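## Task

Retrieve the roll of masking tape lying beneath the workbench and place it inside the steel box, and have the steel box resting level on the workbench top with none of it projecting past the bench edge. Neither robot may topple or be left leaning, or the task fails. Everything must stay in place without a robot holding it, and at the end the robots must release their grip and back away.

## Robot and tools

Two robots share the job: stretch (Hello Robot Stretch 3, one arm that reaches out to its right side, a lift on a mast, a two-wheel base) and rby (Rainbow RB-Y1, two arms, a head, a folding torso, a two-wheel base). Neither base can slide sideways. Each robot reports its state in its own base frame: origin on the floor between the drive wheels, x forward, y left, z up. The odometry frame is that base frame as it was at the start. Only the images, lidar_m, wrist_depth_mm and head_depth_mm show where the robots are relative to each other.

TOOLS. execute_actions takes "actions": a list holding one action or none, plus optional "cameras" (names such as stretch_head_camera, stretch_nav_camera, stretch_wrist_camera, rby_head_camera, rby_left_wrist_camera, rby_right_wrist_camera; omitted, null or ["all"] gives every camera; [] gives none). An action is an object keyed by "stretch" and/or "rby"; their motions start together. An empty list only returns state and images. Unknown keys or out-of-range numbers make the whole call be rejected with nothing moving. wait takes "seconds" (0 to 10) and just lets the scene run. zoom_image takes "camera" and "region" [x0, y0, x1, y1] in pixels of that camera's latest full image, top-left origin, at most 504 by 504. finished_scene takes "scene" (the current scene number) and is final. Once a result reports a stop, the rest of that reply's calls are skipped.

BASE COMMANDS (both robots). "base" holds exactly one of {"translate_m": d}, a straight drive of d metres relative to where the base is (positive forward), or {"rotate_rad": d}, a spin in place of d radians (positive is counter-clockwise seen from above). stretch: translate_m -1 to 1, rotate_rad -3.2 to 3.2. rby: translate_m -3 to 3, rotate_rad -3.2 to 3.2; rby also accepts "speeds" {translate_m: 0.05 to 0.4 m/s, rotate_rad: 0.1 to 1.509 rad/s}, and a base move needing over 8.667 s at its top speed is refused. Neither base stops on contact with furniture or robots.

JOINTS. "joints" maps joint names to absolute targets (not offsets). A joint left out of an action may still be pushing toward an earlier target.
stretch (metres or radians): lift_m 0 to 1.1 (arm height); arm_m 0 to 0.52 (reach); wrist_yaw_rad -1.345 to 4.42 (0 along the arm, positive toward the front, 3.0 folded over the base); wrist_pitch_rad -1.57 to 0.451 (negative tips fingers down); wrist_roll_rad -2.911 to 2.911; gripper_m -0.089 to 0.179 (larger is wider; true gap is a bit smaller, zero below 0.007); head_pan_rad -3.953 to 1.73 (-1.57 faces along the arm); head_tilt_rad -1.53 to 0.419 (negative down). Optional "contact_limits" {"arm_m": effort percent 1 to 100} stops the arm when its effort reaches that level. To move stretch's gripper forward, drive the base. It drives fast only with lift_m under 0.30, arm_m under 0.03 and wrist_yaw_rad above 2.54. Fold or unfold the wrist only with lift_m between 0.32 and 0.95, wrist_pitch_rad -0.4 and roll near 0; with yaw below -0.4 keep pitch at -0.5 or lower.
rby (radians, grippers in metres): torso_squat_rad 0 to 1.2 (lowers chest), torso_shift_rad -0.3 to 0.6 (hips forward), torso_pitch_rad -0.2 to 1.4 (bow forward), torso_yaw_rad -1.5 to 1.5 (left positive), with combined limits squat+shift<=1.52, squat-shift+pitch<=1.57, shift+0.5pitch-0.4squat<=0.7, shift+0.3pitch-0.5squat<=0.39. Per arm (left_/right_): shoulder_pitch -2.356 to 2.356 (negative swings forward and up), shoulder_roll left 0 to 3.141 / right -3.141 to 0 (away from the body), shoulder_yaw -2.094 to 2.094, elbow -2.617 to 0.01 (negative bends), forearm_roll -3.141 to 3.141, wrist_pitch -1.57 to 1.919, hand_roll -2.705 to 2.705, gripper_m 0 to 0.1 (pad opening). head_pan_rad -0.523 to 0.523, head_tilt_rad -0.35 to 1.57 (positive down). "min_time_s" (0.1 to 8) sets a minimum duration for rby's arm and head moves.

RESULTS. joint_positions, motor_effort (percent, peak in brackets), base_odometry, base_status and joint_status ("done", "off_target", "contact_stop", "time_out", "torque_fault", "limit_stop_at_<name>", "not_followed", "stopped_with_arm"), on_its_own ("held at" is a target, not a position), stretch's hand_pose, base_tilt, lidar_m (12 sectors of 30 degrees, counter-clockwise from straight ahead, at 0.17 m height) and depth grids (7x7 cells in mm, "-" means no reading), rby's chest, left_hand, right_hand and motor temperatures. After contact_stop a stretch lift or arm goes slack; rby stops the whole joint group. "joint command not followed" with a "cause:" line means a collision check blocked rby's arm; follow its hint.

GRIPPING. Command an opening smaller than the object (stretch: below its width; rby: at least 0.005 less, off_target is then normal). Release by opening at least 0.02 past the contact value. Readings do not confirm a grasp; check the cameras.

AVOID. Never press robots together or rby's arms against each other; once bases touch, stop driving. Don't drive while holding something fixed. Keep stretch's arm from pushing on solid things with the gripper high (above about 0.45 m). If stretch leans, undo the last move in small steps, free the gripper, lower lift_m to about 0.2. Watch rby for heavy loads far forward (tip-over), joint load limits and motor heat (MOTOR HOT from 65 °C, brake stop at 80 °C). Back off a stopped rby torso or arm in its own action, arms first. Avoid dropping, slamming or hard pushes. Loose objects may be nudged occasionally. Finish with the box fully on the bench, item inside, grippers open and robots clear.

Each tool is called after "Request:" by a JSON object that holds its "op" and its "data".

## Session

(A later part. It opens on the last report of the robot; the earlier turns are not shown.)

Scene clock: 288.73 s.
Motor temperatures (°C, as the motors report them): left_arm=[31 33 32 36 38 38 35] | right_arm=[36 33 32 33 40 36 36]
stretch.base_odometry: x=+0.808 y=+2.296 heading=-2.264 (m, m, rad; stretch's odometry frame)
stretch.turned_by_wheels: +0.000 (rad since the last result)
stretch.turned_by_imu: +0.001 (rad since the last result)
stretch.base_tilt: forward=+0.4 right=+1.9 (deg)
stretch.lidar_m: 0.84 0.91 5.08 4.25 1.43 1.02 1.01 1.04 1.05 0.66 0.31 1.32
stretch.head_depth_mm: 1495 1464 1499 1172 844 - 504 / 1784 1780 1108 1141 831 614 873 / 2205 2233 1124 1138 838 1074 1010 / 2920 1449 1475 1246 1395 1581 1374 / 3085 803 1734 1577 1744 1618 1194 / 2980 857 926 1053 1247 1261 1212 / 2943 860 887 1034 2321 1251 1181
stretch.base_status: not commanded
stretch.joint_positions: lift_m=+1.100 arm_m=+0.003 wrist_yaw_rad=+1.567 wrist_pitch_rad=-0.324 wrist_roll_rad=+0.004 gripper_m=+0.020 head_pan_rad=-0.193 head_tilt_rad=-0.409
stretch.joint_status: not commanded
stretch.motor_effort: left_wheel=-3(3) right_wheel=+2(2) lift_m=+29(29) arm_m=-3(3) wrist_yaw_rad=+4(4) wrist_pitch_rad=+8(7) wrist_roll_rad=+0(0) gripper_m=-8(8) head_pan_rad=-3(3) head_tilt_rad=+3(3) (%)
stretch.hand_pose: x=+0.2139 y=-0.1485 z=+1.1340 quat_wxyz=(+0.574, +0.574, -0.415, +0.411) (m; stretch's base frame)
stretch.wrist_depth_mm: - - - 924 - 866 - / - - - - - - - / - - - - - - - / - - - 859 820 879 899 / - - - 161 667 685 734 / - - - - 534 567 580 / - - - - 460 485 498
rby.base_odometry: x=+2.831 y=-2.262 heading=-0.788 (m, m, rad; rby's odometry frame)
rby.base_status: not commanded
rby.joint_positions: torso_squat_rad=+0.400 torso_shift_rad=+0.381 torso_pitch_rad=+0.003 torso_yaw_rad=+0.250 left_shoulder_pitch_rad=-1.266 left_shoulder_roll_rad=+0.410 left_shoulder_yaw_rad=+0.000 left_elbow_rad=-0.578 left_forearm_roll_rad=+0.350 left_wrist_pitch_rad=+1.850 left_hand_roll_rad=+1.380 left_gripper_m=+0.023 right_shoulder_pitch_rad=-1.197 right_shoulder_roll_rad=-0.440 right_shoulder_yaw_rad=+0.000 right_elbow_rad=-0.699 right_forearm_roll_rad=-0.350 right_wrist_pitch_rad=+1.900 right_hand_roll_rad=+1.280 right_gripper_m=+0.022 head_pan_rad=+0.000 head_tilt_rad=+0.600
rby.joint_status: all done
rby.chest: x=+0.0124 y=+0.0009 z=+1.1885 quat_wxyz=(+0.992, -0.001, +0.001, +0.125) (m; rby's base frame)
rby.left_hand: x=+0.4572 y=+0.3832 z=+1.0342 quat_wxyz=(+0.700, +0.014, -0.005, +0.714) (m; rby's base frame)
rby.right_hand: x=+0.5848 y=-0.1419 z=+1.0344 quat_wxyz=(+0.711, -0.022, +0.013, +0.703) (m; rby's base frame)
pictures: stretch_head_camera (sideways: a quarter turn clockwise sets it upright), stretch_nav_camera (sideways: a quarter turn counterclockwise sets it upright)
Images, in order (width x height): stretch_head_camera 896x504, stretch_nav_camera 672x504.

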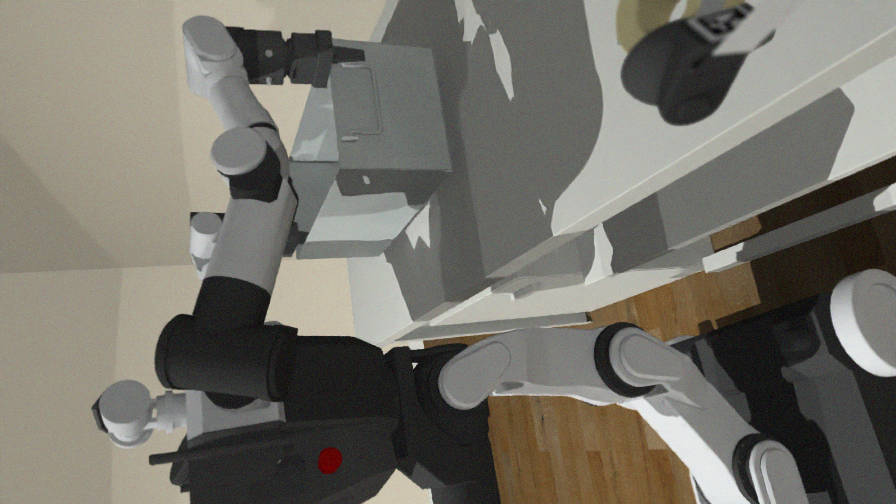

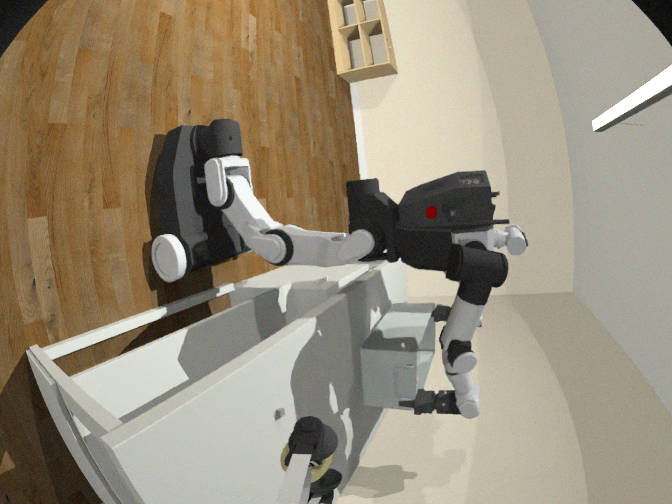

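Lower in steps; shoulder sag will show unloading.

Request:
{"op": "execute_actions", "data": {"actions": [{"rby":{"joints":{"torso_squat_rad":0.5}}}], "cameras": []}}

Request:
{"op": "execute_actions", "data": {"actions": [{"rby":{"joints":{"torso_squat_rad":0.56}}}], "cameras": ["stretch_head_camera"]}}

Scene clock: 295.10 s.
Motor temperatures (°C, as the motors report them): left_arm=[32 33 32 36 38 38 35] | right_arm=[36 33 32 33 40 36 36]
stretch.base_odometry: x=+0.808 y=+2.296 heading=-2.264 (m, m, rad; stretch's odometry frame)
stretch.turned_by_wheels: +0.000 (rad since the last result)
stretch.turned_by_imu: +0.001 (rad since the last result)
stretch.base_tilt: forward=+0.4 right=+1.9 (deg)
stretch.lidar_m: 0.84 0.91 5.11 4.26 1.43 1.02 1.00 1.04 1.05 0.66 0.31 1.32
stretch.head_depth_mm: 1481 1489 1523 1169 842 - 505 / 1778 1816 1115 1138 829 613 875 / 2171 2356 1086 1133 838 1073 1010 / 2869 2796 1356 1245 1402 1586 1370 / 3109 3168 1727 1604 1215 1559 1197 / 3011 893 914 1052 2094 1250 1212 / 2947 929 882 1032 2295 1263 1182
stretch.base_status: not commanded
stretch.joint_positions: lift_m=+1.100 arm_m=+0.003 wrist_yaw_rad=+1.567 wrist_pitch_rad=-0.324 wrist_roll_rad=+0.004 gripper_m=+0.020 head_pan_rad=-0.193 head_tilt_rad=-0.409
stretch.joint_status: not commanded
stretch.motor_effort: left_wheel=-2(3) right_wheel=+2(2) lift_m=+29(29) arm_m=-3(4) wrist_yaw_rad=+4(4) wrist_pitch_rad=+8(7) wrist_roll_rad=+0(0) gripper_m=-9(9) head_pan_rad=-3(3) head_tilt_rad=+2(2) (%)
stretch.hand_pose: x=+0.2139 y=-0.1485 z=+1.1340 quat_wxyz=(+0.574, +0.574, -0.415, +0.411) (m; stretch's base frame)
stretch.wrist_depth_mm: - - 998 918 779 876 - / - - - - - - - / - - - - - - 964 / - - - 862 821 871 904 / - - - 161 666 688 740 / - - - - 533 571 594 / - - - - 459 480 495
rby.base_odometry: x=+2.831 y=-2.262 heading=-0.788 (m, m, rad; rby's odometry frame)
rby.base_status: not commanded
rby.joint_positions: torso_squat_rad=+0.500 torso_shift_rad=+0.380 torso_pitch_rad=+0.002 torso_yaw_rad=+0.250 left_shoulder_pitch_rad=-1.268 left_shoulder_roll_rad=+0.410 left_shoulder_yaw_rad=+0.000 left_elbow_rad=-0.579 left_forearm_roll_rad=+0.350 left_wrist_pitch_rad=+1.850 left_hand_roll_rad=+1.380 left_gripper_m=+0.023 right_shoulder_pitch_rad=-1.197 right_shoulder_roll_rad=-0.440 right_shoulder_yaw_rad=+0.000 right_elbow_rad=-0.699 right_forearm_roll_rad=-0.350 right_wrist_pitch_rad=+1.900 right_hand_roll_rad=+1.280 right_gripper_m=+0.022 head_pan_rad=+0.000 head_tilt_rad=+0.600
rby.joint_status: all done
rby.chest: x=+0.0007 y=+0.0009 z=+1.1604 quat_wxyz=(+0.992, -0.001, +0.001, +0.125) (m; rby's base frame)
rby.left_hand: x=+0.4460 y=+0.3832 z=+1.0072 quat_wxyz=(+0.700, +0.013, -0.006, +0.714) (m; rby's base frame)
rby.right_hand: x=+0.5734 y=-0.1420 z=+1.0069 quat_wxyz=(+0.711, -0.023, +0.012, +0.703) (m; rby's base frame)
pictures: none
No camera images: the call's "cameras" was empty. Leave "cameras" out to get every camera's image.

Scene clock: 296.03 s.
Motor temperatures (°C, as the motors report them): left_arm=[31 33 32 36 38 38 35] | right_arm=[36 33 32 33 40 36 36]
stretch.base_odometry: x=+0.808 y=+2.296 heading=-2.264 (m, m, rad; stretch's odometry frame)
stretch.turned_by_wheels: +0.000 (rad since the last result)
stretch.turned_by_imu: +0.000 (rad since the last result)
stretch.base_tilt: forward=+0.5 right=+1.9 (deg)
stretch.lidar_m: 0.84 0.91 5.10 4.22 1.43 1.01 1.00 1.04 1.06 0.66 0.31 1.32
stretch.head_depth_mm: 1506 1509 1546 1186 840 - 505 / 1784 1805 1105 1140 830 613 870 / 2223 2334 1081 1120 841 1074 1010 / 2929 2857 1270 1245 1389 1588 1369 / 3086 3242 1027 1789 1209 1476 1193 / 3003 903 880 1057 2119 1264 1208 / 2920 976 885 1028 2298 1266 1185
stretch.base_status: not commanded
stretch.joint_positions: lift_m=+1.100 arm_m=+0.003 wrist_yaw_rad=+1.567 wrist_pitch_rad=-0.324 wrist_roll_rad=+0.004 gripper_m=+0.020 head_pan_rad=-0.193 head_tilt_rad=-0.409
stretch.joint_status: not commanded
stretch.motor_effort: left_wheel=-2(2) right_wheel=+2(2) lift_m=+29(29) arm_m=-2(3) wrist_yaw_rad=+4(4) wrist_pitch_rad=+7(7) wrist_roll_rad=+0(0) gripper_m=-9(9) head_pan_rad=-3(3) head_tilt_rad=+2(3) (%)
stretch.hand_pose: x=+0.2139 y=-0.1485 z=+1.1340 quat_wxyz=(+0.574, +0.574, -0.415, +0.411) (m; stretch's base frame)
stretch.wrist_depth_mm: - - 864 901 788 883 - / - - - - - - - / - - - - - - - / - - - 851 824 892 894 / - - - 162 666 687 742 / - - - - 530 570 588 / - - - - 459 485 497
rby.base_odometry: x=+2.831 y=-2.262 heading=-0.788 (m, m, rad; rby's odometry frame)
rby.base_status: not commanded
rby.joint_positions: torso_squat_rad=+0.539 torso_shift_rad=+0.377 torso_pitch_rad=-0.006 torso_yaw_rad=+0.250 left_shoulder_pitch_rad=-1.275 left_shoulder_roll_rad=+0.412 left_shoulder_yaw_rad=+0.001 left_elbow_rad=-0.583 left_forearm_roll_rad=+0.350 left_wrist_pitch_rad=+1.850 left_hand_roll_rad=+1.380 left_gripper_m=+0.023 right_shoulder_pitch_rad=-1.204 right_shoulder_roll_rad=-0.443 right_shoulder_yaw_rad=-0.001 right_elbow_rad=-0.702 right_forearm_roll_rad=-0.350 right_wrist_pitch_rad=+1.899 right_hand_roll_rad=+1.280 right_gripper_m=+0.022 head_pan_rad=+0.000 head_tilt_rad=+0.600
rby.joint_status: torso_squat_rad contact_stop (moved +0.039 of +0.060)
rby.on_its_own: torso_squat_rad is held at +0.539, not at your +0.560, since a contact_stop
rby.chest: x=-0.0086 y=+0.0005 z=+1.1484 quat_wxyz=(+0.992, -0.001, -0.003, +0.125) (m; rby's base frame)
rby.left_hand: x=+0.4406 y=+0.3832 z=+1.0044 quat_wxyz=(+0.700, +0.008, -0.015, +0.714) (m; rby's base frame)
rby.right_hand: x=+0.5673 y=-0.1419 z=+1.0039 quat_wxyz=(+0.711, -0.028, +0.005, +0.703) (m; rby's base frame)
pictures: stretch_head_camera (sideways: a quarter turn clockwise sets it upright)
Images, in order (width x height): stretch_head_camera 896x504.

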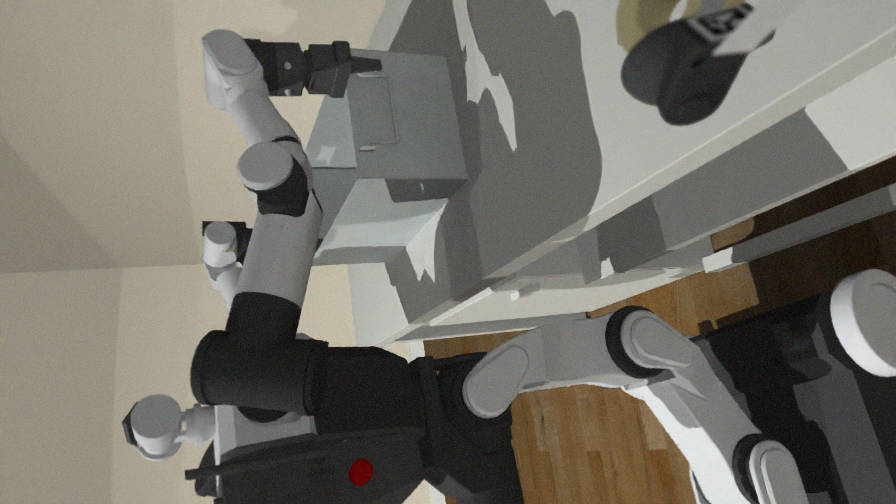

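Request:
{"op": "execute_actions", "data": {"actions": [{"rby":{"joints":{"left_gripper_m":0.1,"right_gripper_m":0.1}}}], "cameras": []}}

Request:
{"op": "execute_actions", "data": {"actions": [{"rby":{"joints":{"torso_squat_rad":0,"torso_shift_rad":0.3,"torso_pitch_rad":0}},"stretch":{"joints":{"wrist_pitch_rad":0,"wrist_yaw_rad":0,"head_pan_rad":-1.0,"head_tilt_rad":-0.7}}}], "cameras": []}}

Request:
{"op": "execute_actions", "data": {"actions": [{"rby":{"base":{"translate_m":-1.2}},"stretch":{"base":{"translate_m":0.4}}}], "cameras": ["rby_head_camera"]}}

Request:
{"op": "execute_actions", "data": {"actions": [{"stretch":{"base":{"translate_m":0.82},"joints":{"head_pan_rad":-1.57,"head_tilt_rad":-0.9}}}], "cameras": ["rby_head_camera","stretch_nav_camera","stretch_wrist_camera"]}}

Scene clock: 308.50 s.
Motor temperatures (°C, as the motors report them): left_arm=[31 33 32 35 38 38 35] | right_arm=[35 33 32 33 40 36 36]
stretch.base_odometry: x=+0.808 y=+2.296 heading=-2.264 (m, m, rad; stretch's odometry frame)
stretch.turned_by_wheels: +0.000 (rad since the last result)
stretch.turned_by_imu: +0.001 (rad since the last result)
stretch.base_tilt: forward=+0.5 right=+1.9 (deg)
stretch.lidar_m: 0.84 0.92 5.10 4.25 1.43 1.02 1.00 1.04 1.06 0.66 0.31 1.32
stretch.head_depth_mm: 1486 1500 1545 1178 843 - 504 / 1782 1825 1103 1137 831 614 870 / 2179 2346 1077 1114 838 1072 1017 / 2913 2860 1274 1247 1397 1573 1369 / 3091 3226 1022 1813 1201 1480 1193 / 3027 904 879 1057 2089 1272 1216 / 2932 976 883 1032 2331 1272 1181
stretch.base_status: not commanded
stretch.joint_positions: lift_m=+1.100 arm_m=+0.003 wrist_yaw_rad=+1.567 wrist_pitch_rad=-0.324 wrist_roll_rad=+0.004 gripper_m=+0.020 head_pan_rad=-0.193 head_tilt_rad=-0.409
stretch.joint_status: not commanded
stretch.motor_effort: left_wheel=-3(2) right_wheel=+2(2) lift_m=+29(29) arm_m=-2(3) wrist_yaw_rad=+4(4) wrist_pitch_rad=+7(8) wrist_roll_rad=+0(0) gripper_m=-8(9) head_pan_rad=-2(3) head_tilt_rad=+3(3) (%)
stretch.hand_pose: x=+0.2139 y=-0.1485 z=+1.1340 quat_wxyz=(+0.574, +0.574, -0.415, +0.411) (m; stretch's base frame)
stretch.wrist_depth_mm: - - 889 891 788 891 - / - - - - - - - / - - - - - - 984 / - - - 849 841 878 903 / - - - 162 668 702 729 / - - - - 537 565 599 / - - - - 461 484 500
rby.base_odometry: x=+2.831 y=-2.262 heading=-0.788 (m, m, rad; rby's odometry frame)
rby.base_status: not commanded
rby.joint_positions: torso_squat_rad=+0.539 torso_shift_rad=+0.377 torso_pitch_rad=-0.006 torso_yaw_rad=+0.250 left_shoulder_pitch_rad=-1.275 left_shoulder_roll_rad=+0.412 left_shoulder_yaw_rad=+0.001 left_elbow_rad=-0.583 left_forearm_roll_rad=+0.350 left_wrist_pitch_rad=+1.850 left_hand_roll_rad=+1.380 left_gripper_m=+0.100 right_shoulder_pitch_rad=-1.204 right_shoulder_roll_rad=-0.442 right_shoulder_yaw_rad=-0.001 right_elbow_rad=-0.701 right_forearm_roll_rad=-0.350 right_wrist_pitch_rad=+1.900 right_hand_roll_rad=+1.280 right_gripper_m=+0.099 head_pan_rad=+0.000 head_tilt_rad=+0.600
rby.joint_status: all done
rby.on_its_own: torso_squat_rad is held at +0.539, not at your +0.560, since a contact_stop
rby.chest: x=-0.0086 y=+0.0005 z=+1.1484 quat_wxyz=(+0.992, -0.001, -0.003, +0.125) (m; rby's base frame)
rby.left_hand: x=+0.4405 y=+0.3831 z=+1.0043 quat_wxyz=(+0.700, +0.008, -0.015, +0.714) (m; rby's base frame)
rby.right_hand: x=+0.5671 y=-0.1418 z=+1.0038 quat_wxyz=(+0.711, -0.028, +0.005, +0.703) (m; rby's base frame)
pictures: none
No camera images: the call's "cameras" was empty. Leave "cameras" out to get every camera's image.

Scene clock: 311.07 s.
Motor temperatures (°C, as the motors report them): left_arm=[31 33 32 35 38 38 35] | right_arm=[35 32 32 33 40 36 36]
stretch.base_odometry: x=+0.808 y=+2.296 heading=-2.264 (m, m, rad; stretch's odometry frame)
stretch.turned_by_wheels: +0.000 (rad since the last result)
stretch.turned_by_imu: +0.001 (rad since the last result)
stretch.base_tilt: forward=+0.4 right=+1.8 (deg)
stretch.lidar_m: 0.84 0.91 5.11 4.24 1.43 1.01 1.00 1.04 1.06 0.66 0.31 1.32
stretch.head_depth_mm: 814 904 983 1141 1314 1353 1167 / 852 947 985 798 1184 1329 1162 / 895 997 987 745 633 946 1113 / 935 1053 996 747 599 513 740 / 987 1114 997 752 600 513 821 / 1040 1186 998 751 603 541 1106 / 1100 1244 1007 755 603 901 1156
stretch.base_status: not commanded
stretch.joint_positions: lift_m=+1.100 arm_m=+0.003 wrist_yaw_rad=+0.003 wrist_pitch_rad=-0.027 wrist_roll_rad=+0.004 gripper_m=+0.020 head_pan_rad=-0.993 head_tilt_rad=-0.691
stretch.joint_status: all done
stretch.motor_effort: left_wheel=-3(2) right_wheel=+2(2) lift_m=+29(29) arm_m=-3(4) wrist_yaw_rad=-4(6) wrist_pitch_rad=+8(7) wrist_roll_rad=+0(0) gripper_m=-8(9) head_pan_rad=-3(33) head_tilt_rad=-4(19) (%)
stretch.hand_pose: x=-0.0206 y=-0.4030 z=+1.2073 quat_wxyz=(+0.706, +0.011, -0.708, -0.009) (m; stretch's base frame)
stretch.wrist_depth_mm: 702 687 704 713 715 721 720 / 735 721 740 739 760 759 756 / 761 767 775 787 780 794 789 / 802 803 803 799 819 819 825 / 815 830 - 162 885 856 875 / 653 694 890 891 902 916 931 / 545 559 941 955 959 949 960
rby.base_odometry: x=+2.831 y=-2.262 heading=-0.788 (m, m, rad; rby's odometry frame)
rby.base_status: not commanded
rby.joint_positions: torso_squat_rad=+0.000 torso_shift_rad=+0.300 torso_pitch_rad=+0.000 torso_yaw_rad=+0.250 left_shoulder_pitch_rad=-1.270 left_shoulder_roll_rad=+0.410 left_shoulder_yaw_rad=+0.000 left_elbow_rad=-0.580 left_forearm_roll_rad=+0.350 left_wrist_pitch_rad=+1.850 left_hand_roll_rad=+1.380 left_gripper_m=+0.100 right_shoulder_pitch_rad=-1.201 right_shoulder_roll_rad=-0.440 right_shoulder_yaw_rad=+0.000 right_elbow_rad=-0.700 right_forearm_roll_rad=-0.350 right_wrist_pitch_rad=+1.900 right_hand_roll_rad=+1.280 right_gripper_m=+0.099 head_pan_rad=+0.000 head_tilt_rad=+0.600
rby.joint_status: all done
rby.chest: x=-0.0212 y=+0.0007 z=+1.2587 quat_wxyz=(+0.992, -0.001, +0.000, +0.125) (m; rby's base frame)
rby.left_hand: x=+0.4254 y=+0.3829 z=+1.1083 quat_wxyz=(+0.700, +0.012, -0.009, +0.714) (m; rby's base frame)
rby.right_hand: x=+0.5526 y=-0.1415 z=+1.1084 quat_wxyz=(+0.711, -0.025, +0.009, +0.703) (m; rby's base frame)
pictures: none
No camera images: the call's "cameras" was empty. Leave "cameras" out to get every camera's image.

Scene clock: 316.47 s.
Motor temperatures (°C, as the motors report them): left_arm=[31 33 32 35 38 38 35] | right_arm=[35 32 32 33 40 36 36]
stretch.base_odometry: x=+0.553 y=+1.988 heading=-2.264 (m, m, rad; stretch's odometry frame)
stretch.turned_by_wheels: +0.000 (rad since the last result)
stretch.turned_by_imu: -0.001 (rad since the last result)
stretch.base_tilt: forward=+0.4 right=+1.9 (deg)
stretch.lidar_m: 1.02 3.28 1.13 1.46 2.04 1.44 1.40 1.44 0.31 0.79 0.97 0.96
stretch.head_depth_mm: 807 892 943 738 594 495 425 / 843 935 985 744 596 497 441 / 884 990 987 744 596 498 466 / 929 1037 989 747 598 499 771 / 977 1103 997 753 600 512 821 / 1026 1167 999 752 601 539 1087 / 1087 1183 834 752 604 883 1157
stretch.base_status: done
stretch.joint_positions: lift_m=+1.100 arm_m=+0.003 wrist_yaw_rad=+0.003 wrist_pitch_rad=-0.027 wrist_roll_rad=+0.004 gripper_m=+0.020 head_pan_rad=-0.993 head_tilt_rad=-0.691
stretch.joint_status: not commanded
stretch.motor_effort: left_wheel=-2(4) right_wheel=+2(5) lift_m=+29(29) arm_m=-3(3) wrist_yaw_rad=-3(4) wrist_pitch_rad=+9(8) wrist_roll_rad=+0(1) gripper_m=-8(8) head_pan_rad=-3(2) head_tilt_rad=-3(4) (%)
stretch.hand_pose: x=-0.0207 y=-0.4030 z=+1.2073 quat_wxyz=(+0.706, +0.011, -0.708, -0.009) (m; stretch's base frame)
stretch.wrist_depth_mm: 693 690 702 698 712 704 719 / 726 717 732 727 738 737 751 / 749 764 755 770 770 785 782 / 785 780 785 788 813 803 832 / 813 825 - 162 846 863 857 / 668 683 734 754 875 892 913 / 544 561 585 610 718 938 963
rby.base_odometry: x=+1.986 y=-1.411 heading=-0.790 (m, m, rad; rby's odometry frame)
rby.base_status: done
rby.joint_positions: torso_squat_rad=+0.000 torso_shift_rad=+0.300 torso_pitch_rad=+0.000 torso_yaw_rad=+0.250 left_shoulder_pitch_rad=-1.270 left_shoulder_roll_rad=+0.410 left_shoulder_yaw_rad=+0.000 left_elbow_rad=-0.580 left_forearm_roll_rad=+0.350 left_wrist_pitch_rad=+1.850 left_hand_roll_rad=+1.380 left_gripper_m=+0.100 right_shoulder_pitch_rad=-1.200 right_shoulder_roll_rad=-0.440 right_shoulder_yaw_rad=+0.000 right_elbow_rad=-0.700 right_forearm_roll_rad=-0.350 right_wrist_pitch_rad=+1.900 right_hand_roll_rad=+1.280 right_gripper_m=+0.099 head_pan_rad=+0.000 head_tilt_rad=+0.600
rby.joint_status: not commanded
rby.chest: x=-0.0213 y=+0.0007 z=+1.2587 quat_wxyz=(+0.992, -0.001, +0.000, +0.125) (m; rby's base frame)
rby.left_hand: x=+0.4253 y=+0.3829 z=+1.1083 quat_wxyz=(+0.700, +0.012, -0.009, +0.714) (m; rby's base frame)
rby.right_hand: x=+0.5525 y=-0.1415 z=+1.1084 quat_wxyz=(+0.711, -0.025, +0.010, +0.703) (m; rby's base frame)
pictures: rby_head_camera
Images, in order (width x height): rby_head_camera 896x504.

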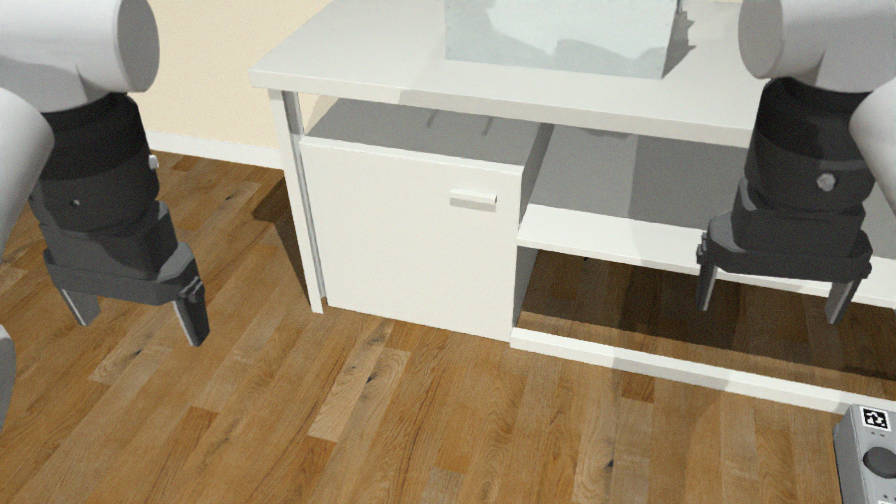

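Scene clock: 326.07 s.
Motor temperatures (°C, as the motors report them): left_arm=[31 33 32 35 38 38 35] | right_arm=[35 32 32 33 40 36 36]
stretch.base_odometry: x=+0.028 y=+1.357 heading=-2.264 (m, m, rad; stretch's odometry frame)
stretch.turned_by_wheels: +0.000 (rad since the last result)
stretch.turned_by_imu: -0.001 (rad since the last result)
stretch.base_tilt: forward=+0.4 right=+2.0 (deg)
stretch.lidar_m: 2.43 2.52 3.00 1.11 1.14 2.29 1.03 1.04 0.96 0.42 0.28 0.37
stretch.head_depth_mm: - - - 601 513 819 1100 / - - - 562 514 790 1102 / - - - 560 514 793 1099 / - - - 540 514 487 1084 / 848 631 453 524 514 475 1073 / 832 611 453 512 515 475 1054 / 825 612 445 502 514 468 1018
stretch.base_status: done
stretch.joint_positions: lift_m=+1.100 arm_m=+0.003 wrist_yaw_rad=+0.003 wrist_pitch_rad=-0.027 wrist_roll_rad=+0.004 gripper_m=+0.020 head_pan_rad=-1.563 head_tilt_rad=-0.889
stretch.joint_status: all done
stretch.motor_effort: left_wheel=-2(3) right_wheel=+1(7) lift_m=+29(29) arm_m=-4(2) wrist_yaw_rad=-3(3) wrist_pitch_rad=+8(9) wrist_roll_rad=+0(0) gripper_m=-8(8) head_pan_rad=-3(30) head_tilt_rad=-4(17) (%)
stretch.hand_pose: x=-0.0207 y=-0.4030 z=+1.2073 quat_wxyz=(+0.706, +0.011, -0.708, -0.009) (m; stretch's base frame)
stretch.wrist_depth_mm: 670 672 681 682 684 689 695 / 693 695 703 714 725 729 740 / 724 744 741 744 746 761 759 / 761 758 780 786 802 801 812 / 811 799 - 162 836 849 841 / 436 445 453 466 784 857 881 / 457 474 474 488 441 695 723
rby.base_odometry: x=+1.986 y=-1.411 heading=-0.790 (m, m, rad; rby's odometry frame)
rby.base_status: not commanded
rby.joint_positions: torso_squat_rad=+0.000 torso_shift_rad=+0.300 torso_pitch_rad=+0.000 torso_yaw_rad=+0.250 left_shoulder_pitch_rad=-1.270 left_shoulder_roll_rad=+0.410 left_shoulder_yaw_rad=+0.000 left_elbow_rad=-0.580 left_forearm_roll_rad=+0.350 left_wrist_pitch_rad=+1.850 left_hand_roll_rad=+1.380 left_gripper_m=+0.100 right_shoulder_pitch_rad=-1.200 right_shoulder_roll_rad=-0.440 right_shoulder_yaw_rad=+0.000 right_elbow_rad=-0.700 right_forearm_roll_rad=-0.350 right_wrist_pitch_rad=+1.900 right_hand_roll_rad=+1.280 right_gripper_m=+0.099 head_pan_rad=+0.000 head_tilt_rad=+0.600
rby.joint_status: not commanded
rby.chest: x=-0.0213 y=+0.0007 z=+1.2587 quat_wxyz=(+0.992, -0.001, +0.000, +0.125) (m; rby's base frame)
rby.left_hand: x=+0.4253 y=+0.3829 z=+1.1083 quat_wxyz=(+0.700, +0.012, -0.009, +0.714) (m; rby's base frame)
rby.right_hand: x=+0.5525 y=-0.1415 z=+1.1084 quat_wxyz=(+0.711, -0.025, +0.010, +0.703) (m; rby's base frame)
pictures: rby_head_camera, stretch_nav_camera (sideways: a quarter turn counterclockwise sets it upright), stretch_wrist_camera
Images, in order (width x height): rby_head_camera 896x504, stretch_nav_camera 672x504, stretch_wrist_camera 644x364.

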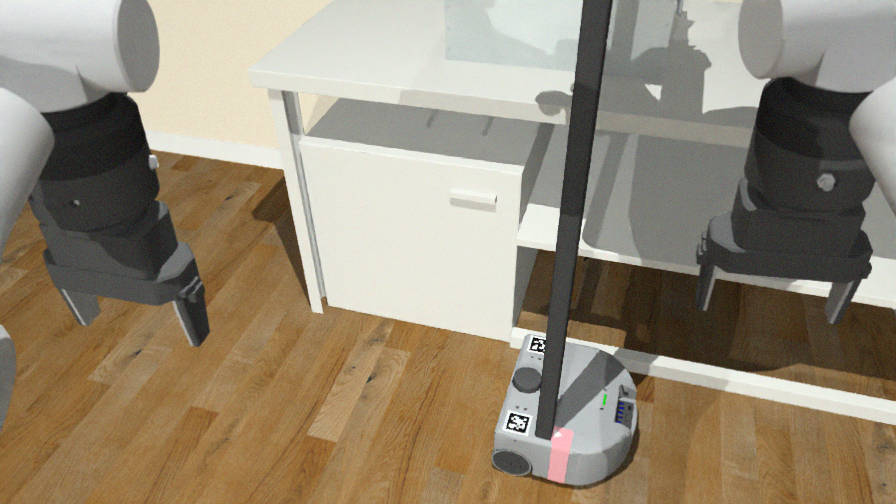

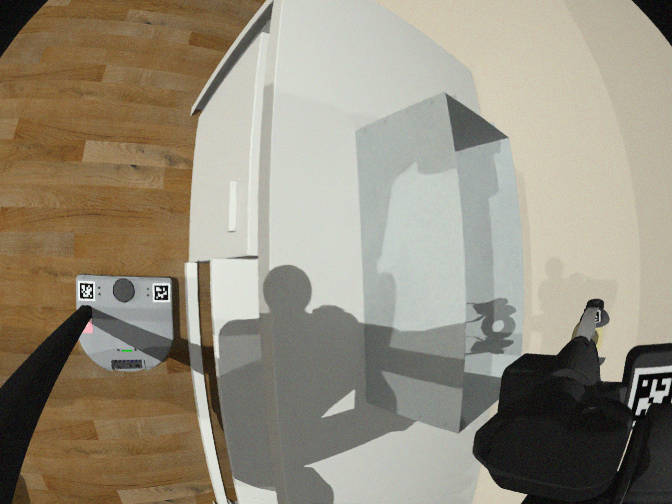

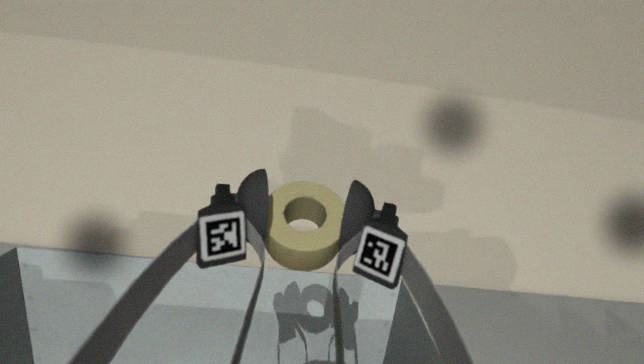

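Request:
{"op": "execute_actions", "data": {"actions": [{"stretch":{"base":{"translate_m":0.1},"joints":{"arm_m":0.32}}}], "cameras": []}}

Request:
{"op": "execute_actions", "data": {"actions": [{"stretch":{"joints":{"wrist_pitch_rad":-1.3}}}], "cameras": []}}

Request:
{"op": "execute_actions", "data": {"actions": [{"stretch":{"joints":{"lift_m":1.02}}}], "cameras": ["stretch_nav_camera","stretch_wrist_camera"]}}

Scene clock: 335.50 s.
Motor temperatures (°C, as the motors report them): left_arm=[31 33 32 35 38 38 35] | right_arm=[35 32 32 33 40 36 36]
stretch.base_odometry: x=-0.035 y=+1.281 heading=-2.264 (m, m, rad; stretch's odometry frame)
stretch.turned_by_wheels: +0.000 (rad since the last result)
stretch.turned_by_imu: +0.001 (rad since the last result)
stretch.base_tilt: forward=+0.5 right=+1.9 (deg)
stretch.lidar_m: 2.34 2.41 2.95 1.13 1.15 2.40 1.13 1.14 0.96 0.26 0.27 0.36
stretch.head_depth_mm: 860 625 468 559 514 806 1090 / 868 644 469 554 515 793 1096 / 857 634 460 540 514 790 1100 / 848 624 453 527 513 479 1080 / 840 614 456 516 513 475 1054 / 830 608 446 503 514 476 1052 / 821 613 438 494 514 465 1001
stretch.base_status: done
stretch.joint_positions: lift_m=+1.100 arm_m=+0.320 wrist_yaw_rad=+0.002 wrist_pitch_rad=-0.026 wrist_roll_rad=+0.004 gripper_m=+0.020 head_pan_rad=-1.563 head_tilt_rad=-0.889
stretch.joint_status: all done
stretch.motor_effort: left_wheel=-2(3) right_wheel=+2(7) lift_m=+29(29) arm_m=+3(3) wrist_yaw_rad=-3(4) wrist_pitch_rad=+8(8) wrist_roll_rad=+0(0) gripper_m=-8(8) head_pan_rad=-3(2) head_tilt_rad=-4(4) (%)
stretch.hand_pose: x=-0.0210 y=-0.7201 z=+1.2076 quat_wxyz=(+0.706, +0.010, -0.708, -0.009) (m; stretch's base frame)
stretch.wrist_depth_mm: 376 380 382 391 392 391 396 / 390 396 398 403 403 408 412 / 412 410 418 421 426 429 436 / 427 432 433 433 443 449 456 / 448 456 - 162 471 474 483 / 472 477 484 486 493 496 505 / 493 508 509 512 523 526 531
rby.base_odometry: x=+1.986 y=-1.411 heading=-0.790 (m, m, rad; rby's odometry frame)
rby.base_status: not commanded
rby.joint_positions: torso_squat_rad=+0.000 torso_shift_rad=+0.300 torso_pitch_rad=+0.000 torso_yaw_rad=+0.250 left_shoulder_pitch_rad=-1.270 left_shoulder_roll_rad=+0.410 left_shoulder_yaw_rad=+0.000 left_elbow_rad=-0.580 left_forearm_roll_rad=+0.350 left_wrist_pitch_rad=+1.850 left_hand_roll_rad=+1.380 left_gripper_m=+0.100 right_shoulder_pitch_rad=-1.200 right_shoulder_roll_rad=-0.440 right_shoulder_yaw_rad=+0.000 right_elbow_rad=-0.700 right_forearm_roll_rad=-0.350 right_wrist_pitch_rad=+1.900 right_hand_roll_rad=+1.280 right_gripper_m=+0.099 head_pan_rad=+0.000 head_tilt_rad=+0.600
rby.joint_status: not commanded
rby.chest: x=-0.0213 y=+0.0007 z=+1.2587 quat_wxyz=(+0.992, -0.001, +0.000, +0.125) (m; rby's base frame)
rby.left_hand: x=+0.4253 y=+0.3829 z=+1.1083 quat_wxyz=(+0.700, +0.012, -0.009, +0.714) (m; rby's base frame)
rby.right_hand: x=+0.5525 y=-0.1415 z=+1.1084 quat_wxyz=(+0.711, -0.025, +0.010, +0.703) (m; rby's base frame)
pictures: none
No camera images: the call's "cameras" was empty. Leave "cameras" out to get every camera's image.

Scene clock: 340.43 s.
Motor temperatures (°C, as the motors report them): left_arm=[31 33 32 35 38 38 35] | right_arm=[35 32 32 33 40 36 36]
stretch.base_odometry: x=-0.035 y=+1.281 heading=-2.264 (m, m, rad; stretch's odometry frame)
stretch.turned_by_wheels: +0.000 (rad since the last result)
stretch.turned_by_imu: +0.001 (rad since the last result)
stretch.base_tilt: forward=+0.4 right=+1.9 (deg)
stretch.lidar_m: 2.34 2.42 2.95 1.12 1.14 2.40 1.13 1.14 0.96 0.26 0.27 0.36
stretch.head_depth_mm: 859 625 468 559 512 820 1102 / 853 643 471 554 514 792 1096 / 858 637 461 541 513 790 1099 / - 609 451 528 514 483 1084 / 837 614 455 517 513 474 1057 / 830 606 448 507 513 474 1055 / 819 609 439 496 512 466 1019
stretch.base_status: not commanded
stretch.joint_positions: lift_m=+1.100 arm_m=+0.320 wrist_yaw_rad=+0.001 wrist_pitch_rad=-1.300 wrist_roll_rad=+0.011 gripper_m=+0.020 head_pan_rad=-1.563 head_tilt_rad=-0.891
stretch.joint_status: all done
stretch.motor_effort: left_wheel=-1(5) right_wheel=+0(10) lift_m=+18(29) arm_m=+0(4) wrist_yaw_rad=-1(2) wrist_pitch_rad=+0(71) wrist_roll_rad=-3(4) gripper_m=-9(7) head_pan_rad=-3(2) head_tilt_rad=-4(5) (%)
stretch.hand_pose: x=-0.0216 y=-0.5102 z=+0.9856 quat_wxyz=(+0.560, +0.426, -0.565, -0.430) (m; stretch's base frame)
stretch.wrist_depth_mm: 254 245 237 228 221 214 205 / 319 325 324 332 324 307 270 / 319 323 327 331 334 341 285 / 319 323 326 166 336 337 284 / 319 322 - 181 335 339 280 / 319 322 325 329 334 338 277 / 278 284 295 306 314 331 273
rby.base_odometry: x=+1.986 y=-1.411 heading=-0.790 (m, m, rad; rby's odometry frame)
rby.base_status: not commanded
rby.joint_positions: torso_squat_rad=+0.000 torso_shift_rad=+0.300 torso_pitch_rad=+0.000 torso_yaw_rad=+0.250 left_shoulder_pitch_rad=-1.270 left_shoulder_roll_rad=+0.410 left_shoulder_yaw_rad=+0.000 left_elbow_rad=-0.580 left_forearm_roll_rad=+0.350 left_wrist_pitch_rad=+1.850 left_hand_roll_rad=+1.380 left_gripper_m=+0.100 right_shoulder_pitch_rad=-1.200 right_shoulder_roll_rad=-0.440 right_shoulder_yaw_rad=+0.000 right_elbow_rad=-0.700 right_forearm_roll_rad=-0.350 right_wrist_pitch_rad=+1.900 right_hand_roll_rad=+1.280 right_gripper_m=+0.099 head_pan_rad=+0.000 head_tilt_rad=+0.600
rby.joint_status: not commanded
rby.chest: x=-0.0213 y=+0.0007 z=+1.2587 quat_wxyz=(+0.992, -0.001, +0.000, +0.125) (m; rby's base frame)
rby.left_hand: x=+0.4253 y=+0.3829 z=+1.1083 quat_wxyz=(+0.700, +0.012, -0.009, +0.714) (m; rby's base frame)
rby.right_hand: x=+0.5525 y=-0.1415 z=+1.1084 quat_wxyz=(+0.711, -0.025, +0.010, +0.703) (m; rby's base frame)
pictures: none
No camera images: the call's "cameras" was empty. Leave "cameras" out to get every camera's image.

Scene clock: 342.00 s.
Motor temperatures (°C, as the motors report them): left_arm=[31 33 32 35 38 38 35] | right_arm=[35 32 32 33 40 36 36]
stretch.base_odometry: x=-0.035 y=+1.281 heading=-2.264 (m, m, rad; stretch's odometry frame)
stretch.turned_by_wheels: +0.000 (rad since the last result)
stretch.turned_by_imu: +0.000 (rad since the last result)
stretch.base_tilt: forward=+0.4 right=+1.9 (deg)
stretch.lidar_m: 2.34 2.41 2.94 1.12 1.14 2.40 1.13 1.14 0.96 0.26 0.27 0.36
stretch.head_depth_mm: 893 625 469 558 512 818 1096 / 850 645 470 554 512 791 1100 / 902 636 461 542 513 791 1097 / - - 452 530 512 482 1073 / 837 614 455 518 512 473 1049 / 828 604 449 506 512 474 1054 / 824 609 439 494 513 465 1015
stretch.base_status: not commanded
stretch.joint_positions: lift_m=+1.020 arm_m=+0.320 wrist_yaw_rad=+0.001 wrist_pitch_rad=-1.300 wrist_roll_rad=+0.011 gripper_m=+0.020 head_pan_rad=-1.563 head_tilt_rad=-0.891
stretch.joint_status: all done
stretch.motor_effort: left_wheel=-1(1) right_wheel=+0(0) lift_m=+16(15) arm_m=+0(0) wrist_yaw_rad=-1(1) wrist_pitch_rad=+0(1) wrist_roll_rad=-3(3) gripper_m=-8(8) head_pan_rad=-2(3) head_tilt_rad=-4(4) (%)
stretch.hand_pose: x=-0.0216 y=-0.5102 z=+0.9057 quat_wxyz=(+0.560, +0.426, -0.565, -0.430) (m; stretch's base frame)
stretch.wrist_depth_mm: 241 244 237 229 220 212 205 / 242 244 247 250 254 255 258 / 241 243 246 249 253 256 259 / 241 243 246 167 252 256 258 / 240 242 - 180 253 254 258 / 241 241 246 248 253 254 259 / 240 244 244 249 251 255 258
rby.base_odometry: x=+1.986 y=-1.411 heading=-0.790 (m, m, rad; rby's odometry frame)
rby.base_status: not commanded
rby.joint_positions: torso_squat_rad=+0.000 torso_shift_rad=+0.300 torso_pitch_rad=+0.000 torso_yaw_rad=+0.250 left_shoulder_pitch_rad=-1.270 left_shoulder_roll_rad=+0.410 left_shoulder_yaw_rad=+0.000 left_elbow_rad=-0.580 left_forearm_roll_rad=+0.350 left_wrist_pitch_rad=+1.850 left_hand_roll_rad=+1.380 left_gripper_m=+0.100 right_shoulder_pitch_rad=-1.200 right_shoulder_roll_rad=-0.440 right_shoulder_yaw_rad=+0.000 right_elbow_rad=-0.700 right_forearm_roll_rad=-0.350 right_wrist_pitch_rad=+1.900 right_hand_roll_rad=+1.280 right_gripper_m=+0.099 head_pan_rad=+0.000 head_tilt_rad=+0.600
rby.joint_status: not commanded
rby.chest: x=-0.0213 y=+0.0007 z=+1.2587 quat_wxyz=(+0.992, -0.001, +0.000, +0.125) (m; rby's base frame)
rby.left_hand: x=+0.4253 y=+0.3829 z=+1.1083 quat_wxyz=(+0.700, +0.012, -0.009, +0.714) (m; rby's base frame)
rby.right_hand: x=+0.5525 y=-0.1415 z=+1.1084 quat_wxyz=(+0.711, -0.025, +0.010, +0.703) (m; rby's base frame)
pictures: stretch_nav_camera (sideways: a quarter turn counterclockwise sets it upright), stretch_wrist_camera
Images, in order (width x height): stretch_nav_camera 672x504, stretch_wrist_camera 644x364.

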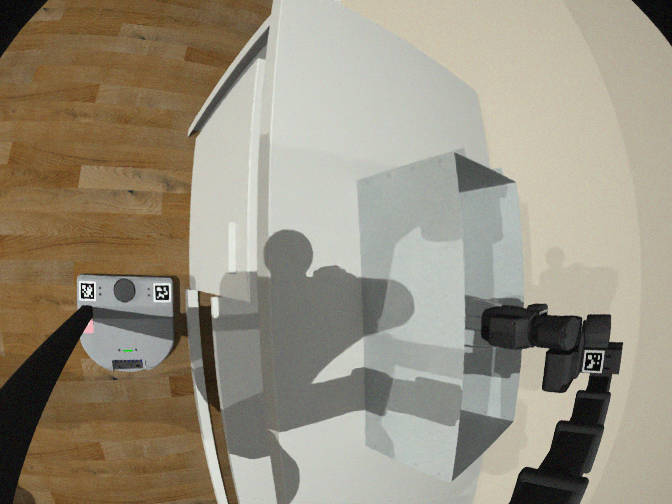

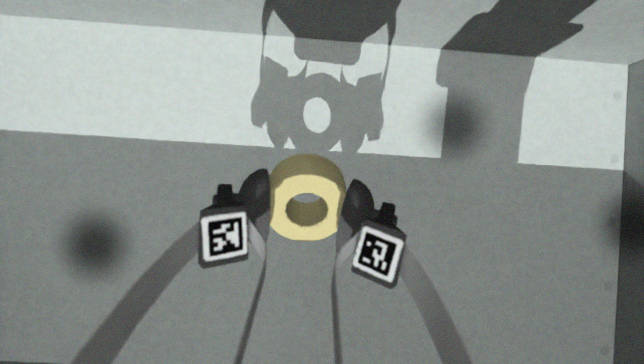

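Request:
{"op": "execute_actions", "data": {"actions": [{"stretch":{"joints":{"lift_m":0.985}}}], "cameras": []}}

Request:
{"op": "execute_actions", "data": {"actions": [{"stretch":{"joints":{"gripper_m":0.12}}}], "cameras": []}}

Request:
{"op": "execute_actions", "data": {"actions": [{"stretch":{"joints":{"lift_m":1.1,"arm_m":0.27}}}], "cameras": ["stretch_wrist_camera"]}}

Request:
{"op": "execute_actions", "data": {"actions": [{"stretch":{"joints":{"wrist_pitch_rad":0}}}], "cameras": []}}

Request:
{"op": "execute_actions", "data": {"actions": [{"stretch":{"joints":{"arm_m":0.0,"wrist_yaw_rad":1.57}}}], "cameras": ["stretch_nav_camera"]}}

Scene clock: 350.83 s.
Motor temperatures (°C, as the motors report them): left_arm=[31 33 32 35 38 38 35] | right_arm=[35 32 32 33 40 36 36]
stretch.base_odometry: x=-0.035 y=+1.281 heading=-2.264 (m, m, rad; stretch's odometry frame)
stretch.turned_by_wheels: +0.000 (rad since the last result)
stretch.turned_by_imu: +0.001 (rad since the last result)
stretch.base_tilt: forward=+0.4 right=+1.9 (deg)
stretch.lidar_m: 2.34 2.41 2.94 1.13 1.14 2.40 1.13 1.14 0.96 0.26 0.27 0.36
stretch.head_depth_mm: - 668 476 558 513 818 1099 / 849 653 470 555 514 791 1095 / - 648 462 541 513 792 1098 / - - 442 530 514 483 1080 / 838 615 454 517 512 474 1053 / 831 609 448 506 513 474 1055 / 823 610 439 495 513 465 1013
stretch.base_status: not commanded
stretch.joint_positions: lift_m=+0.985 arm_m=+0.320 wrist_yaw_rad=+0.001 wrist_pitch_rad=-1.300 wrist_roll_rad=+0.011 gripper_m=+0.020 head_pan_rad=-1.563 head_tilt_rad=-0.891
stretch.joint_status: all done
stretch.motor_effort: left_wheel=-1(1) right_wheel=+0(0) lift_m=+16(16) arm_m=+0(1) wrist_yaw_rad=-1(1) wrist_pitch_rad=+0(0) wrist_roll_rad=-3(3) gripper_m=-7(9) head_pan_rad=-3(3) head_tilt_rad=-4(4) (%)
stretch.hand_pose: x=-0.0216 y=-0.5102 z=+0.8707 quat_wxyz=(+0.560, +0.426, -0.565, -0.430) (m; stretch's base frame)
stretch.wrist_depth_mm: 208 209 212 214 217 213 205 / 207 210 213 215 217 220 223 / 206 209 210 214 217 219 223 / 207 208 211 165 215 220 222 / 206 208 - 180 217 219 222 / 205 208 210 213 216 218 221 / 204 210 211 212 215 219 222
rby.base_odometry: x=+1.986 y=-1.411 heading=-0.790 (m, m, rad; rby's odometry frame)
rby.base_status: not commanded
rby.joint_positions: torso_squat_rad=+0.000 torso_shift_rad=+0.300 torso_pitch_rad=+0.000 torso_yaw_rad=+0.250 left_shoulder_pitch_rad=-1.270 left_shoulder_roll_rad=+0.410 left_shoulder_yaw_rad=+0.000 left_elbow_rad=-0.580 left_forearm_roll_rad=+0.350 left_wrist_pitch_rad=+1.850 left_hand_roll_rad=+1.380 left_gripper_m=+0.100 right_shoulder_pitch_rad=-1.200 right_shoulder_roll_rad=-0.440 right_shoulder_yaw_rad=+0.000 right_elbow_rad=-0.700 right_forearm_roll_rad=-0.350 right_wrist_pitch_rad=+1.900 right_hand_roll_rad=+1.280 right_gripper_m=+0.099 head_pan_rad=+0.000 head_tilt_rad=+0.600
rby.joint_status: not commanded
rby.chest: x=-0.0213 y=+0.0007 z=+1.2587 quat_wxyz=(+0.992, -0.001, +0.000, +0.125) (m; rby's base frame)
rby.left_hand: x=+0.4253 y=+0.3829 z=+1.1083 quat_wxyz=(+0.700, +0.012, -0.009, +0.714) (m; rby's base frame)
rby.right_hand: x=+0.5525 y=-0.1415 z=+1.1084 quat_wxyz=(+0.711, -0.025, +0.010, +0.703) (m; rby's base frame)
pictures: none
No camera images: the call's "cameras" was empty. Leave "cameras" out to get every camera's image.

Scene clock: 352.33 s.
Motor temperatures (°C, as the motors report them): left_arm=[31 33 32 35 38 38 35] | right_arm=[35 32 32 33 40 36 36]
stretch.base_odometry: x=-0.035 y=+1.281 heading=-2.264 (m, m, rad; stretch's odometry frame)
stretch.turned_by_wheels: +0.000 (rad since the last result)
stretch.turned_by_imu: +0.000 (rad since the last result)
stretch.base_tilt: forward=+0.3 right=+1.9 (deg)
stretch.lidar_m: 2.34 2.41 2.95 1.13 1.14 2.40 1.13 1.14 0.96 0.26 0.27 0.36
stretch.head_depth_mm: - 666 476 559 513 821 1100 / 848 651 470 555 513 790 1096 / - 647 461 543 512 791 1098 / - - 442 529 513 483 1084 / 840 614 453 518 512 474 1055 / 831 605 448 506 512 474 1055 / 825 609 439 496 513 465 1010
stretch.base_status: not commanded
stretch.joint_positions: lift_m=+0.985 arm_m=+0.320 wrist_yaw_rad=+0.001 wrist_pitch_rad=-1.300 wrist_roll_rad=+0.011 gripper_m=+0.120 head_pan_rad=-1.563 head_tilt_rad=-0.891
stretch.joint_status: all done
stretch.motor_effort: left_wheel=-1(1) right_wheel=+0(0) lift_m=+16(17) arm_m=+0(0) wrist_yaw_rad=-1(2) wrist_pitch_rad=+0(0) wrist_roll_rad=-3(3) gripper_m=-1(84) head_pan_rad=-3(3) head_tilt_rad=-4(4) (%)
stretch.hand_pose: x=-0.0216 y=-0.5102 z=+0.8707 quat_wxyz=(+0.560, +0.426, -0.565, -0.430) (m; stretch's base frame)
stretch.wrist_depth_mm: 207 210 211 215 217 214 207 / 207 209 212 214 217 220 223 / 207 208 212 214 217 219 222 / 207 208 211 213 217 219 222 / 206 - 211 214 216 220 221 / 206 207 210 213 216 220 222 / 206 208 209 212 215 219 220
rby.base_odometry: x=+1.986 y=-1.411 heading=-0.790 (m, m, rad; rby's odometry frame)
rby.base_status: not commanded
rby.joint_positions: torso_squat_rad=+0.000 torso_shift_rad=+0.300 torso_pitch_rad=+0.000 torso_yaw_rad=+0.250 left_shoulder_pitch_rad=-1.270 left_shoulder_roll_rad=+0.410 left_shoulder_yaw_rad=+0.000 left_elbow_rad=-0.580 left_forearm_roll_rad=+0.350 left_wrist_pitch_rad=+1.850 left_hand_roll_rad=+1.380 left_gripper_m=+0.100 right_shoulder_pitch_rad=-1.200 right_shoulder_roll_rad=-0.440 right_shoulder_yaw_rad=+0.000 right_elbow_rad=-0.700 right_forearm_roll_rad=-0.350 right_wrist_pitch_rad=+1.900 right_hand_roll_rad=+1.280 right_gripper_m=+0.099 head_pan_rad=+0.000 head_tilt_rad=+0.600
rby.joint_status: not commanded
rby.chest: x=-0.0213 y=+0.0007 z=+1.2587 quat_wxyz=(+0.992, -0.001, +0.000, +0.125) (m; rby's base frame)
rby.left_hand: x=+0.4253 y=+0.3829 z=+1.1083 quat_wxyz=(+0.700, +0.012, -0.009, +0.714) (m; rby's base frame)
rby.right_hand: x=+0.5525 y=-0.1415 z=+1.1084 quat_wxyz=(+0.711, -0.025, +0.010, +0.703) (m; rby's base frame)
pictures: none
No camera images: the call's "cameras" was empty. Leave "cameras" out to get every camera's image.

Scene clock: 354.20 s.
Motor temperatures (°C, as the motors report them): left_arm=[31 33 32 35 38 38 35] | right_arm=[35 32 32 33 40 36 36]
stretch.base_odometry: x=-0.035 y=+1.281 heading=-2.264 (m, m, rad; stretch's odometry frame)
stretch.turned_by_wheels: +0.000 (rad since the last result)
stretch.turned_by_imu: +0.000 (rad since the last result)
stretch.base_tilt: forward=+0.4 right=+1.9 (deg)
stretch.lidar_m: 2.34 2.41 2.95 1.13 1.14 2.41 1.13 1.14 0.96 0.26 0.27 0.36
stretch.head_depth_mm: 858 625 467 558 513 820 1097 / 854 644 471 555 514 793 1102 / 858 633 458 541 513 789 1098 / - 643 453 528 513 483 1078 / 837 618 447 517 513 475 1052 / 830 607 447 505 512 475 1050 / 821 609 439 496 514 465 1014
stretch.base_status: not commanded
stretch.joint_positions: lift_m=+1.100 arm_m=+0.270 wrist_yaw_rad=+0.001 wrist_pitch_rad=-1.300 wrist_roll_rad=+0.010 gripper_m=+0.120 head_pan_rad=-1.563 head_tilt_rad=-0.891
stretch.joint_status: all done
stretch.motor_effort: left_wheel=-1(1) right_wheel=+0(1) lift_m=+29(31) arm_m=-3(2) wrist_yaw_rad=-2(1) wrist_pitch_rad=+0(0) wrist_roll_rad=-3(3) gripper_m=+0(0) head_pan_rad=-3(3) head_tilt_rad=-3(3) (%)
stretch.hand_pose: x=-0.0216 y=-0.4607 z=+0.9850 quat_wxyz=(+0.560, +0.426, -0.565, -0.430) (m; stretch's base frame)
stretch.wrist_depth_mm: 318 321 324 330 319 307 280 / 319 325 330 330 336 341 293 / 320 323 325 327 334 339 289 / 317 321 325 328 337 338 286 / 318 - 325 328 331 335 282 / 255 269 287 302 313 339 278 / 178 183 191 199 206 212 223
rby.base_odometry: x=+1.986 y=-1.411 heading=-0.790 (m, m, rad; rby's odometry frame)
rby.base_status: not commanded
rby.joint_positions: torso_squat_rad=+0.000 torso_shift_rad=+0.300 torso_pitch_rad=+0.000 torso_yaw_rad=+0.250 left_shoulder_pitch_rad=-1.270 left_shoulder_roll_rad=+0.410 left_shoulder_yaw_rad=+0.000 left_elbow_rad=-0.580 left_forearm_roll_rad=+0.350 left_wrist_pitch_rad=+1.850 left_hand_roll_rad=+1.380 left_gripper_m=+0.100 right_shoulder_pitch_rad=-1.200 right_shoulder_roll_rad=-0.440 right_shoulder_yaw_rad=+0.000 right_elbow_rad=-0.700 right_forearm_roll_rad=-0.350 right_wrist_pitch_rad=+1.900 right_hand_roll_rad=+1.280 right_gripper_m=+0.099 head_pan_rad=+0.000 head_tilt_rad=+0.600
rby.joint_status: not commanded
rby.chest: x=-0.0213 y=+0.0007 z=+1.2587 quat_wxyz=(+0.992, -0.001, +0.000, +0.125) (m; rby's base frame)
rby.left_hand: x=+0.4253 y=+0.3829 z=+1.1083 quat_wxyz=(+0.700, +0.012, -0.009, +0.714) (m; rby's base frame)
rby.right_hand: x=+0.5525 y=-0.1415 z=+1.1084 quat_wxyz=(+0.711, -0.025, +0.010, +0.703) (m; rby's base frame)
pictures: stretch_wrist_camera
Images, in order (width x height): stretch_wrist_camera 644x364.

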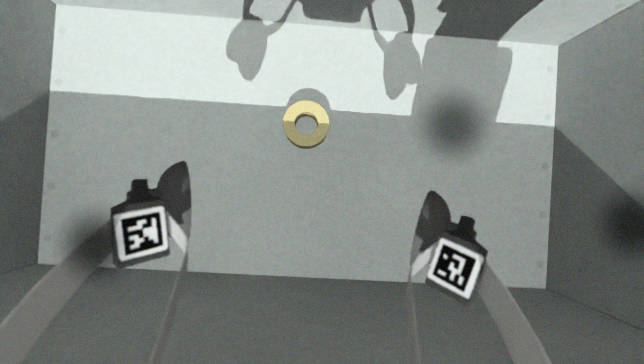

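Scene clock: 355.70 s.
Motor temperatures (°C, as the motors report them): left_arm=[31 33 32 35 38 38 35] | right_arm=[35 32 32 33 40 36 36]
stretch.base_odometry: x=-0.035 y=+1.281 heading=-2.264 (m, m, rad; stretch's odometry frame)
stretch.turned_by_wheels: +0.000 (rad since the last result)
stretch.turned_by_imu: +0.000 (rad since the last result)
stretch.base_tilt: forward=+0.4 right=+1.9 (deg)
stretch.lidar_m: 2.34 2.41 2.94 1.12 1.14 2.40 1.13 1.14 0.96 0.26 0.27 0.36
stretch.head_depth_mm: 862 623 467 558 513 818 1095 / 852 645 471 555 513 791 1104 / 860 635 461 542 513 790 1095 / 851 624 452 529 513 482 1084 / 838 616 457 518 512 475 1053 / 831 606 448 505 512 474 1055 / 821 609 439 496 512 465 1016
stretch.base_status: not commanded
stretch.joint_positions: lift_m=+1.100 arm_m=+0.270 wrist_yaw_rad=+0.001 wrist_pitch_rad=-0.026 wrist_roll_rad=+0.010 gripper_m=+0.120 head_pan_rad=-1.563 head_tilt_rad=-0.891
stretch.joint_status: all done
stretch.motor_effort: left_wheel=-1(1) right_wheel=+0(1) lift_m=+29(29) arm_m=-4(3) wrist_yaw_rad=-1(1) wrist_pitch_rad=+8(7) wrist_roll_rad=-3(3) gripper_m=+0(0) head_pan_rad=-2(3) head_tilt_rad=-3(4) (%)
stretch.hand_pose: x=-0.0212 y=-0.6709 z=+1.2077 quat_wxyz=(+0.704, +0.010, -0.710, -0.009) (m; stretch's base frame)
stretch.wrist_depth_mm: 423 424 430 431 438 437 444 / 439 439 447 450 451 459 465 / 459 465 471 474 474 476 484 / 484 479 484 494 495 505 507 / 504 - 510 522 521 530 528 / 530 531 540 545 555 567 562 / 545 550 558 573 582 582 594
rby.base_odometry: x=+1.986 y=-1.411 heading=-0.790 (m, m, rad; rby's odometry frame)
rby.base_status: not commanded
rby.joint_positions: torso_squat_rad=+0.000 torso_shift_rad=+0.300 torso_pitch_rad=+0.000 torso_yaw_rad=+0.250 left_shoulder_pitch_rad=-1.270 left_shoulder_roll_rad=+0.410 left_shoulder_yaw_rad=+0.000 left_elbow_rad=-0.580 left_forearm_roll_rad=+0.350 left_wrist_pitch_rad=+1.850 left_hand_roll_rad=+1.380 left_gripper_m=+0.100 right_shoulder_pitch_rad=-1.200 right_shoulder_roll_rad=-0.440 right_shoulder_yaw_rad=+0.000 right_elbow_rad=-0.700 right_forearm_roll_rad=-0.350 right_wrist_pitch_rad=+1.900 right_hand_roll_rad=+1.280 right_gripper_m=+0.099 head_pan_rad=+0.000 head_tilt_rad=+0.600
rby.joint_status: not commanded
rby.chest: x=-0.0213 y=+0.0007 z=+1.2587 quat_wxyz=(+0.992, -0.001, +0.000, +0.125) (m; rby's base frame)
rby.left_hand: x=+0.4253 y=+0.3829 z=+1.1083 quat_wxyz=(+0.700, +0.012, -0.009, +0.714) (m; rby's base frame)
rby.right_hand: x=+0.5525 y=-0.1415 z=+1.1084 quat_wxyz=(+0.711, -0.025, +0.010, +0.703) (m; rby's base frame)
pictures: none
No camera images: the call's "cameras" was empty. Leave "cameras" out to get every camera's image.

Scene clock: 358.90 s.
Motor temperatures (°C, as the motors report them): left_arm=[31 33 32 35 38 38 35] | right_arm=[35 32 32 33 40 36 36]
stretch.base_odometry: x=-0.035 y=+1.281 heading=-2.264 (m, m, rad; stretch's odometry frame)
stretch.turned_by_wheels: +0.000 (rad since the last result)
stretch.turned_by_imu: +0.001 (rad since the last result)
stretch.base_tilt: forward=+0.4 right=+1.9 (deg)
stretch.lidar_m: 2.33 2.41 2.95 1.12 1.14 2.40 1.13 1.14 0.96 0.26 0.27 0.36
stretch.head_depth_mm: - - - 559 513 817 1098 / - - - 558 513 790 1100 / - - - 551 513 792 1094 / - - - 535 513 483 1076 / 841 - - 520 513 475 1052 / 832 - - - 514 475 1052 / 818 - - - 512 465 1016
stretch.base_status: not commanded
stretch.joint_positions: lift_m=+1.100 arm_m=+0.003 wrist_yaw_rad=+1.568 wrist_pitch_rad=-0.025 wrist_roll_rad=+0.010 gripper_m=+0.120 head_pan_rad=-1.563 head_tilt_rad=-0.891
stretch.joint_status: all done
joint sent to its limit — the command would take stretch.arm_m past its lower limit, so that joint was sent only as far as its limit.
stretch.motor_effort: left_wheel=-1(1) right_wheel=+0(0) lift_m=+29(29) arm_m=-4(3) wrist_yaw_rad=+2(5) wrist_pitch_rad=+8(8) wrist_roll_rad=-3(3) gripper_m=+0(0) head_pan_rad=-3(3) head_tilt_rad=-4(4) (%)
stretch.hand_pose: x=+0.2342 y=-0.1482 z=+1.2079 quat_wxyz=(+0.505, +0.508, -0.496, +0.491) (m; stretch's base frame)
stretch.wrist_depth_mm: - - - - - - - / - - - - - - 985 / - - - - - - 934 / - - - - - - 932 / - - - - - - 933 / - - - - - - 911 / - - - 683 652 673 717
rby.base_odometry: x=+1.986 y=-1.411 heading=-0.790 (m, m, rad; rby's odometry frame)
rby.base_status: not commanded
rby.joint_positions: torso_squat_rad=+0.000 torso_shift_rad=+0.300 torso_pitch_rad=+0.000 torso_yaw_rad=+0.250 left_shoulder_pitch_rad=-1.270 left_shoulder_roll_rad=+0.410 left_shoulder_yaw_rad=+0.000 left_elbow_rad=-0.580 left_forearm_roll_rad=+0.350 left_wrist_pitch_rad=+1.850 left_hand_roll_rad=+1.380 left_gripper_m=+0.100 right_shoulder_pitch_rad=-1.200 right_shoulder_roll_rad=-0.440 right_shoulder_yaw_rad=+0.000 right_elbow_rad=-0.700 right_forearm_roll_rad=-0.350 right_wrist_pitch_rad=+1.900 right_hand_roll_rad=+1.280 right_gripper_m=+0.099 head_pan_rad=+0.000 head_tilt_rad=+0.600
rby.joint_status: not commanded
rby.chest: x=-0.0213 y=+0.0007 z=+1.2587 quat_wxyz=(+0.992, -0.001, +0.000, +0.125) (m; rby's base frame)
rby.left_hand: x=+0.4253 y=+0.3829 z=+1.1083 quat_wxyz=(+0.700, +0.012, -0.009, +0.714) (m; rby's base frame)
rby.right_hand: x=+0.5525 y=-0.1415 z=+1.1084 quat_wxyz=(+0.711, -0.025, +0.010, +0.703) (m; rby's base frame)
pictures: stretch_nav_camera (sideways: a quarter turn counterclockwise sets it upright)
Images, in order (width x height): stretch_nav_camera 672x504.

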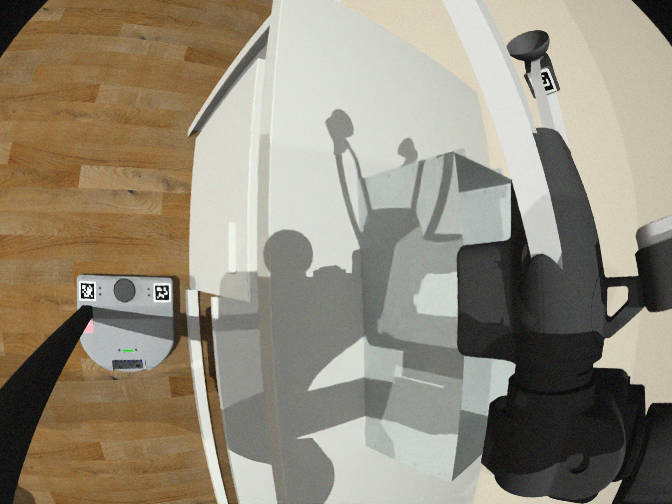

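Request:
{"op": "finished_scene", "data": {"scene": 2}}

The scene is finished: the task was done.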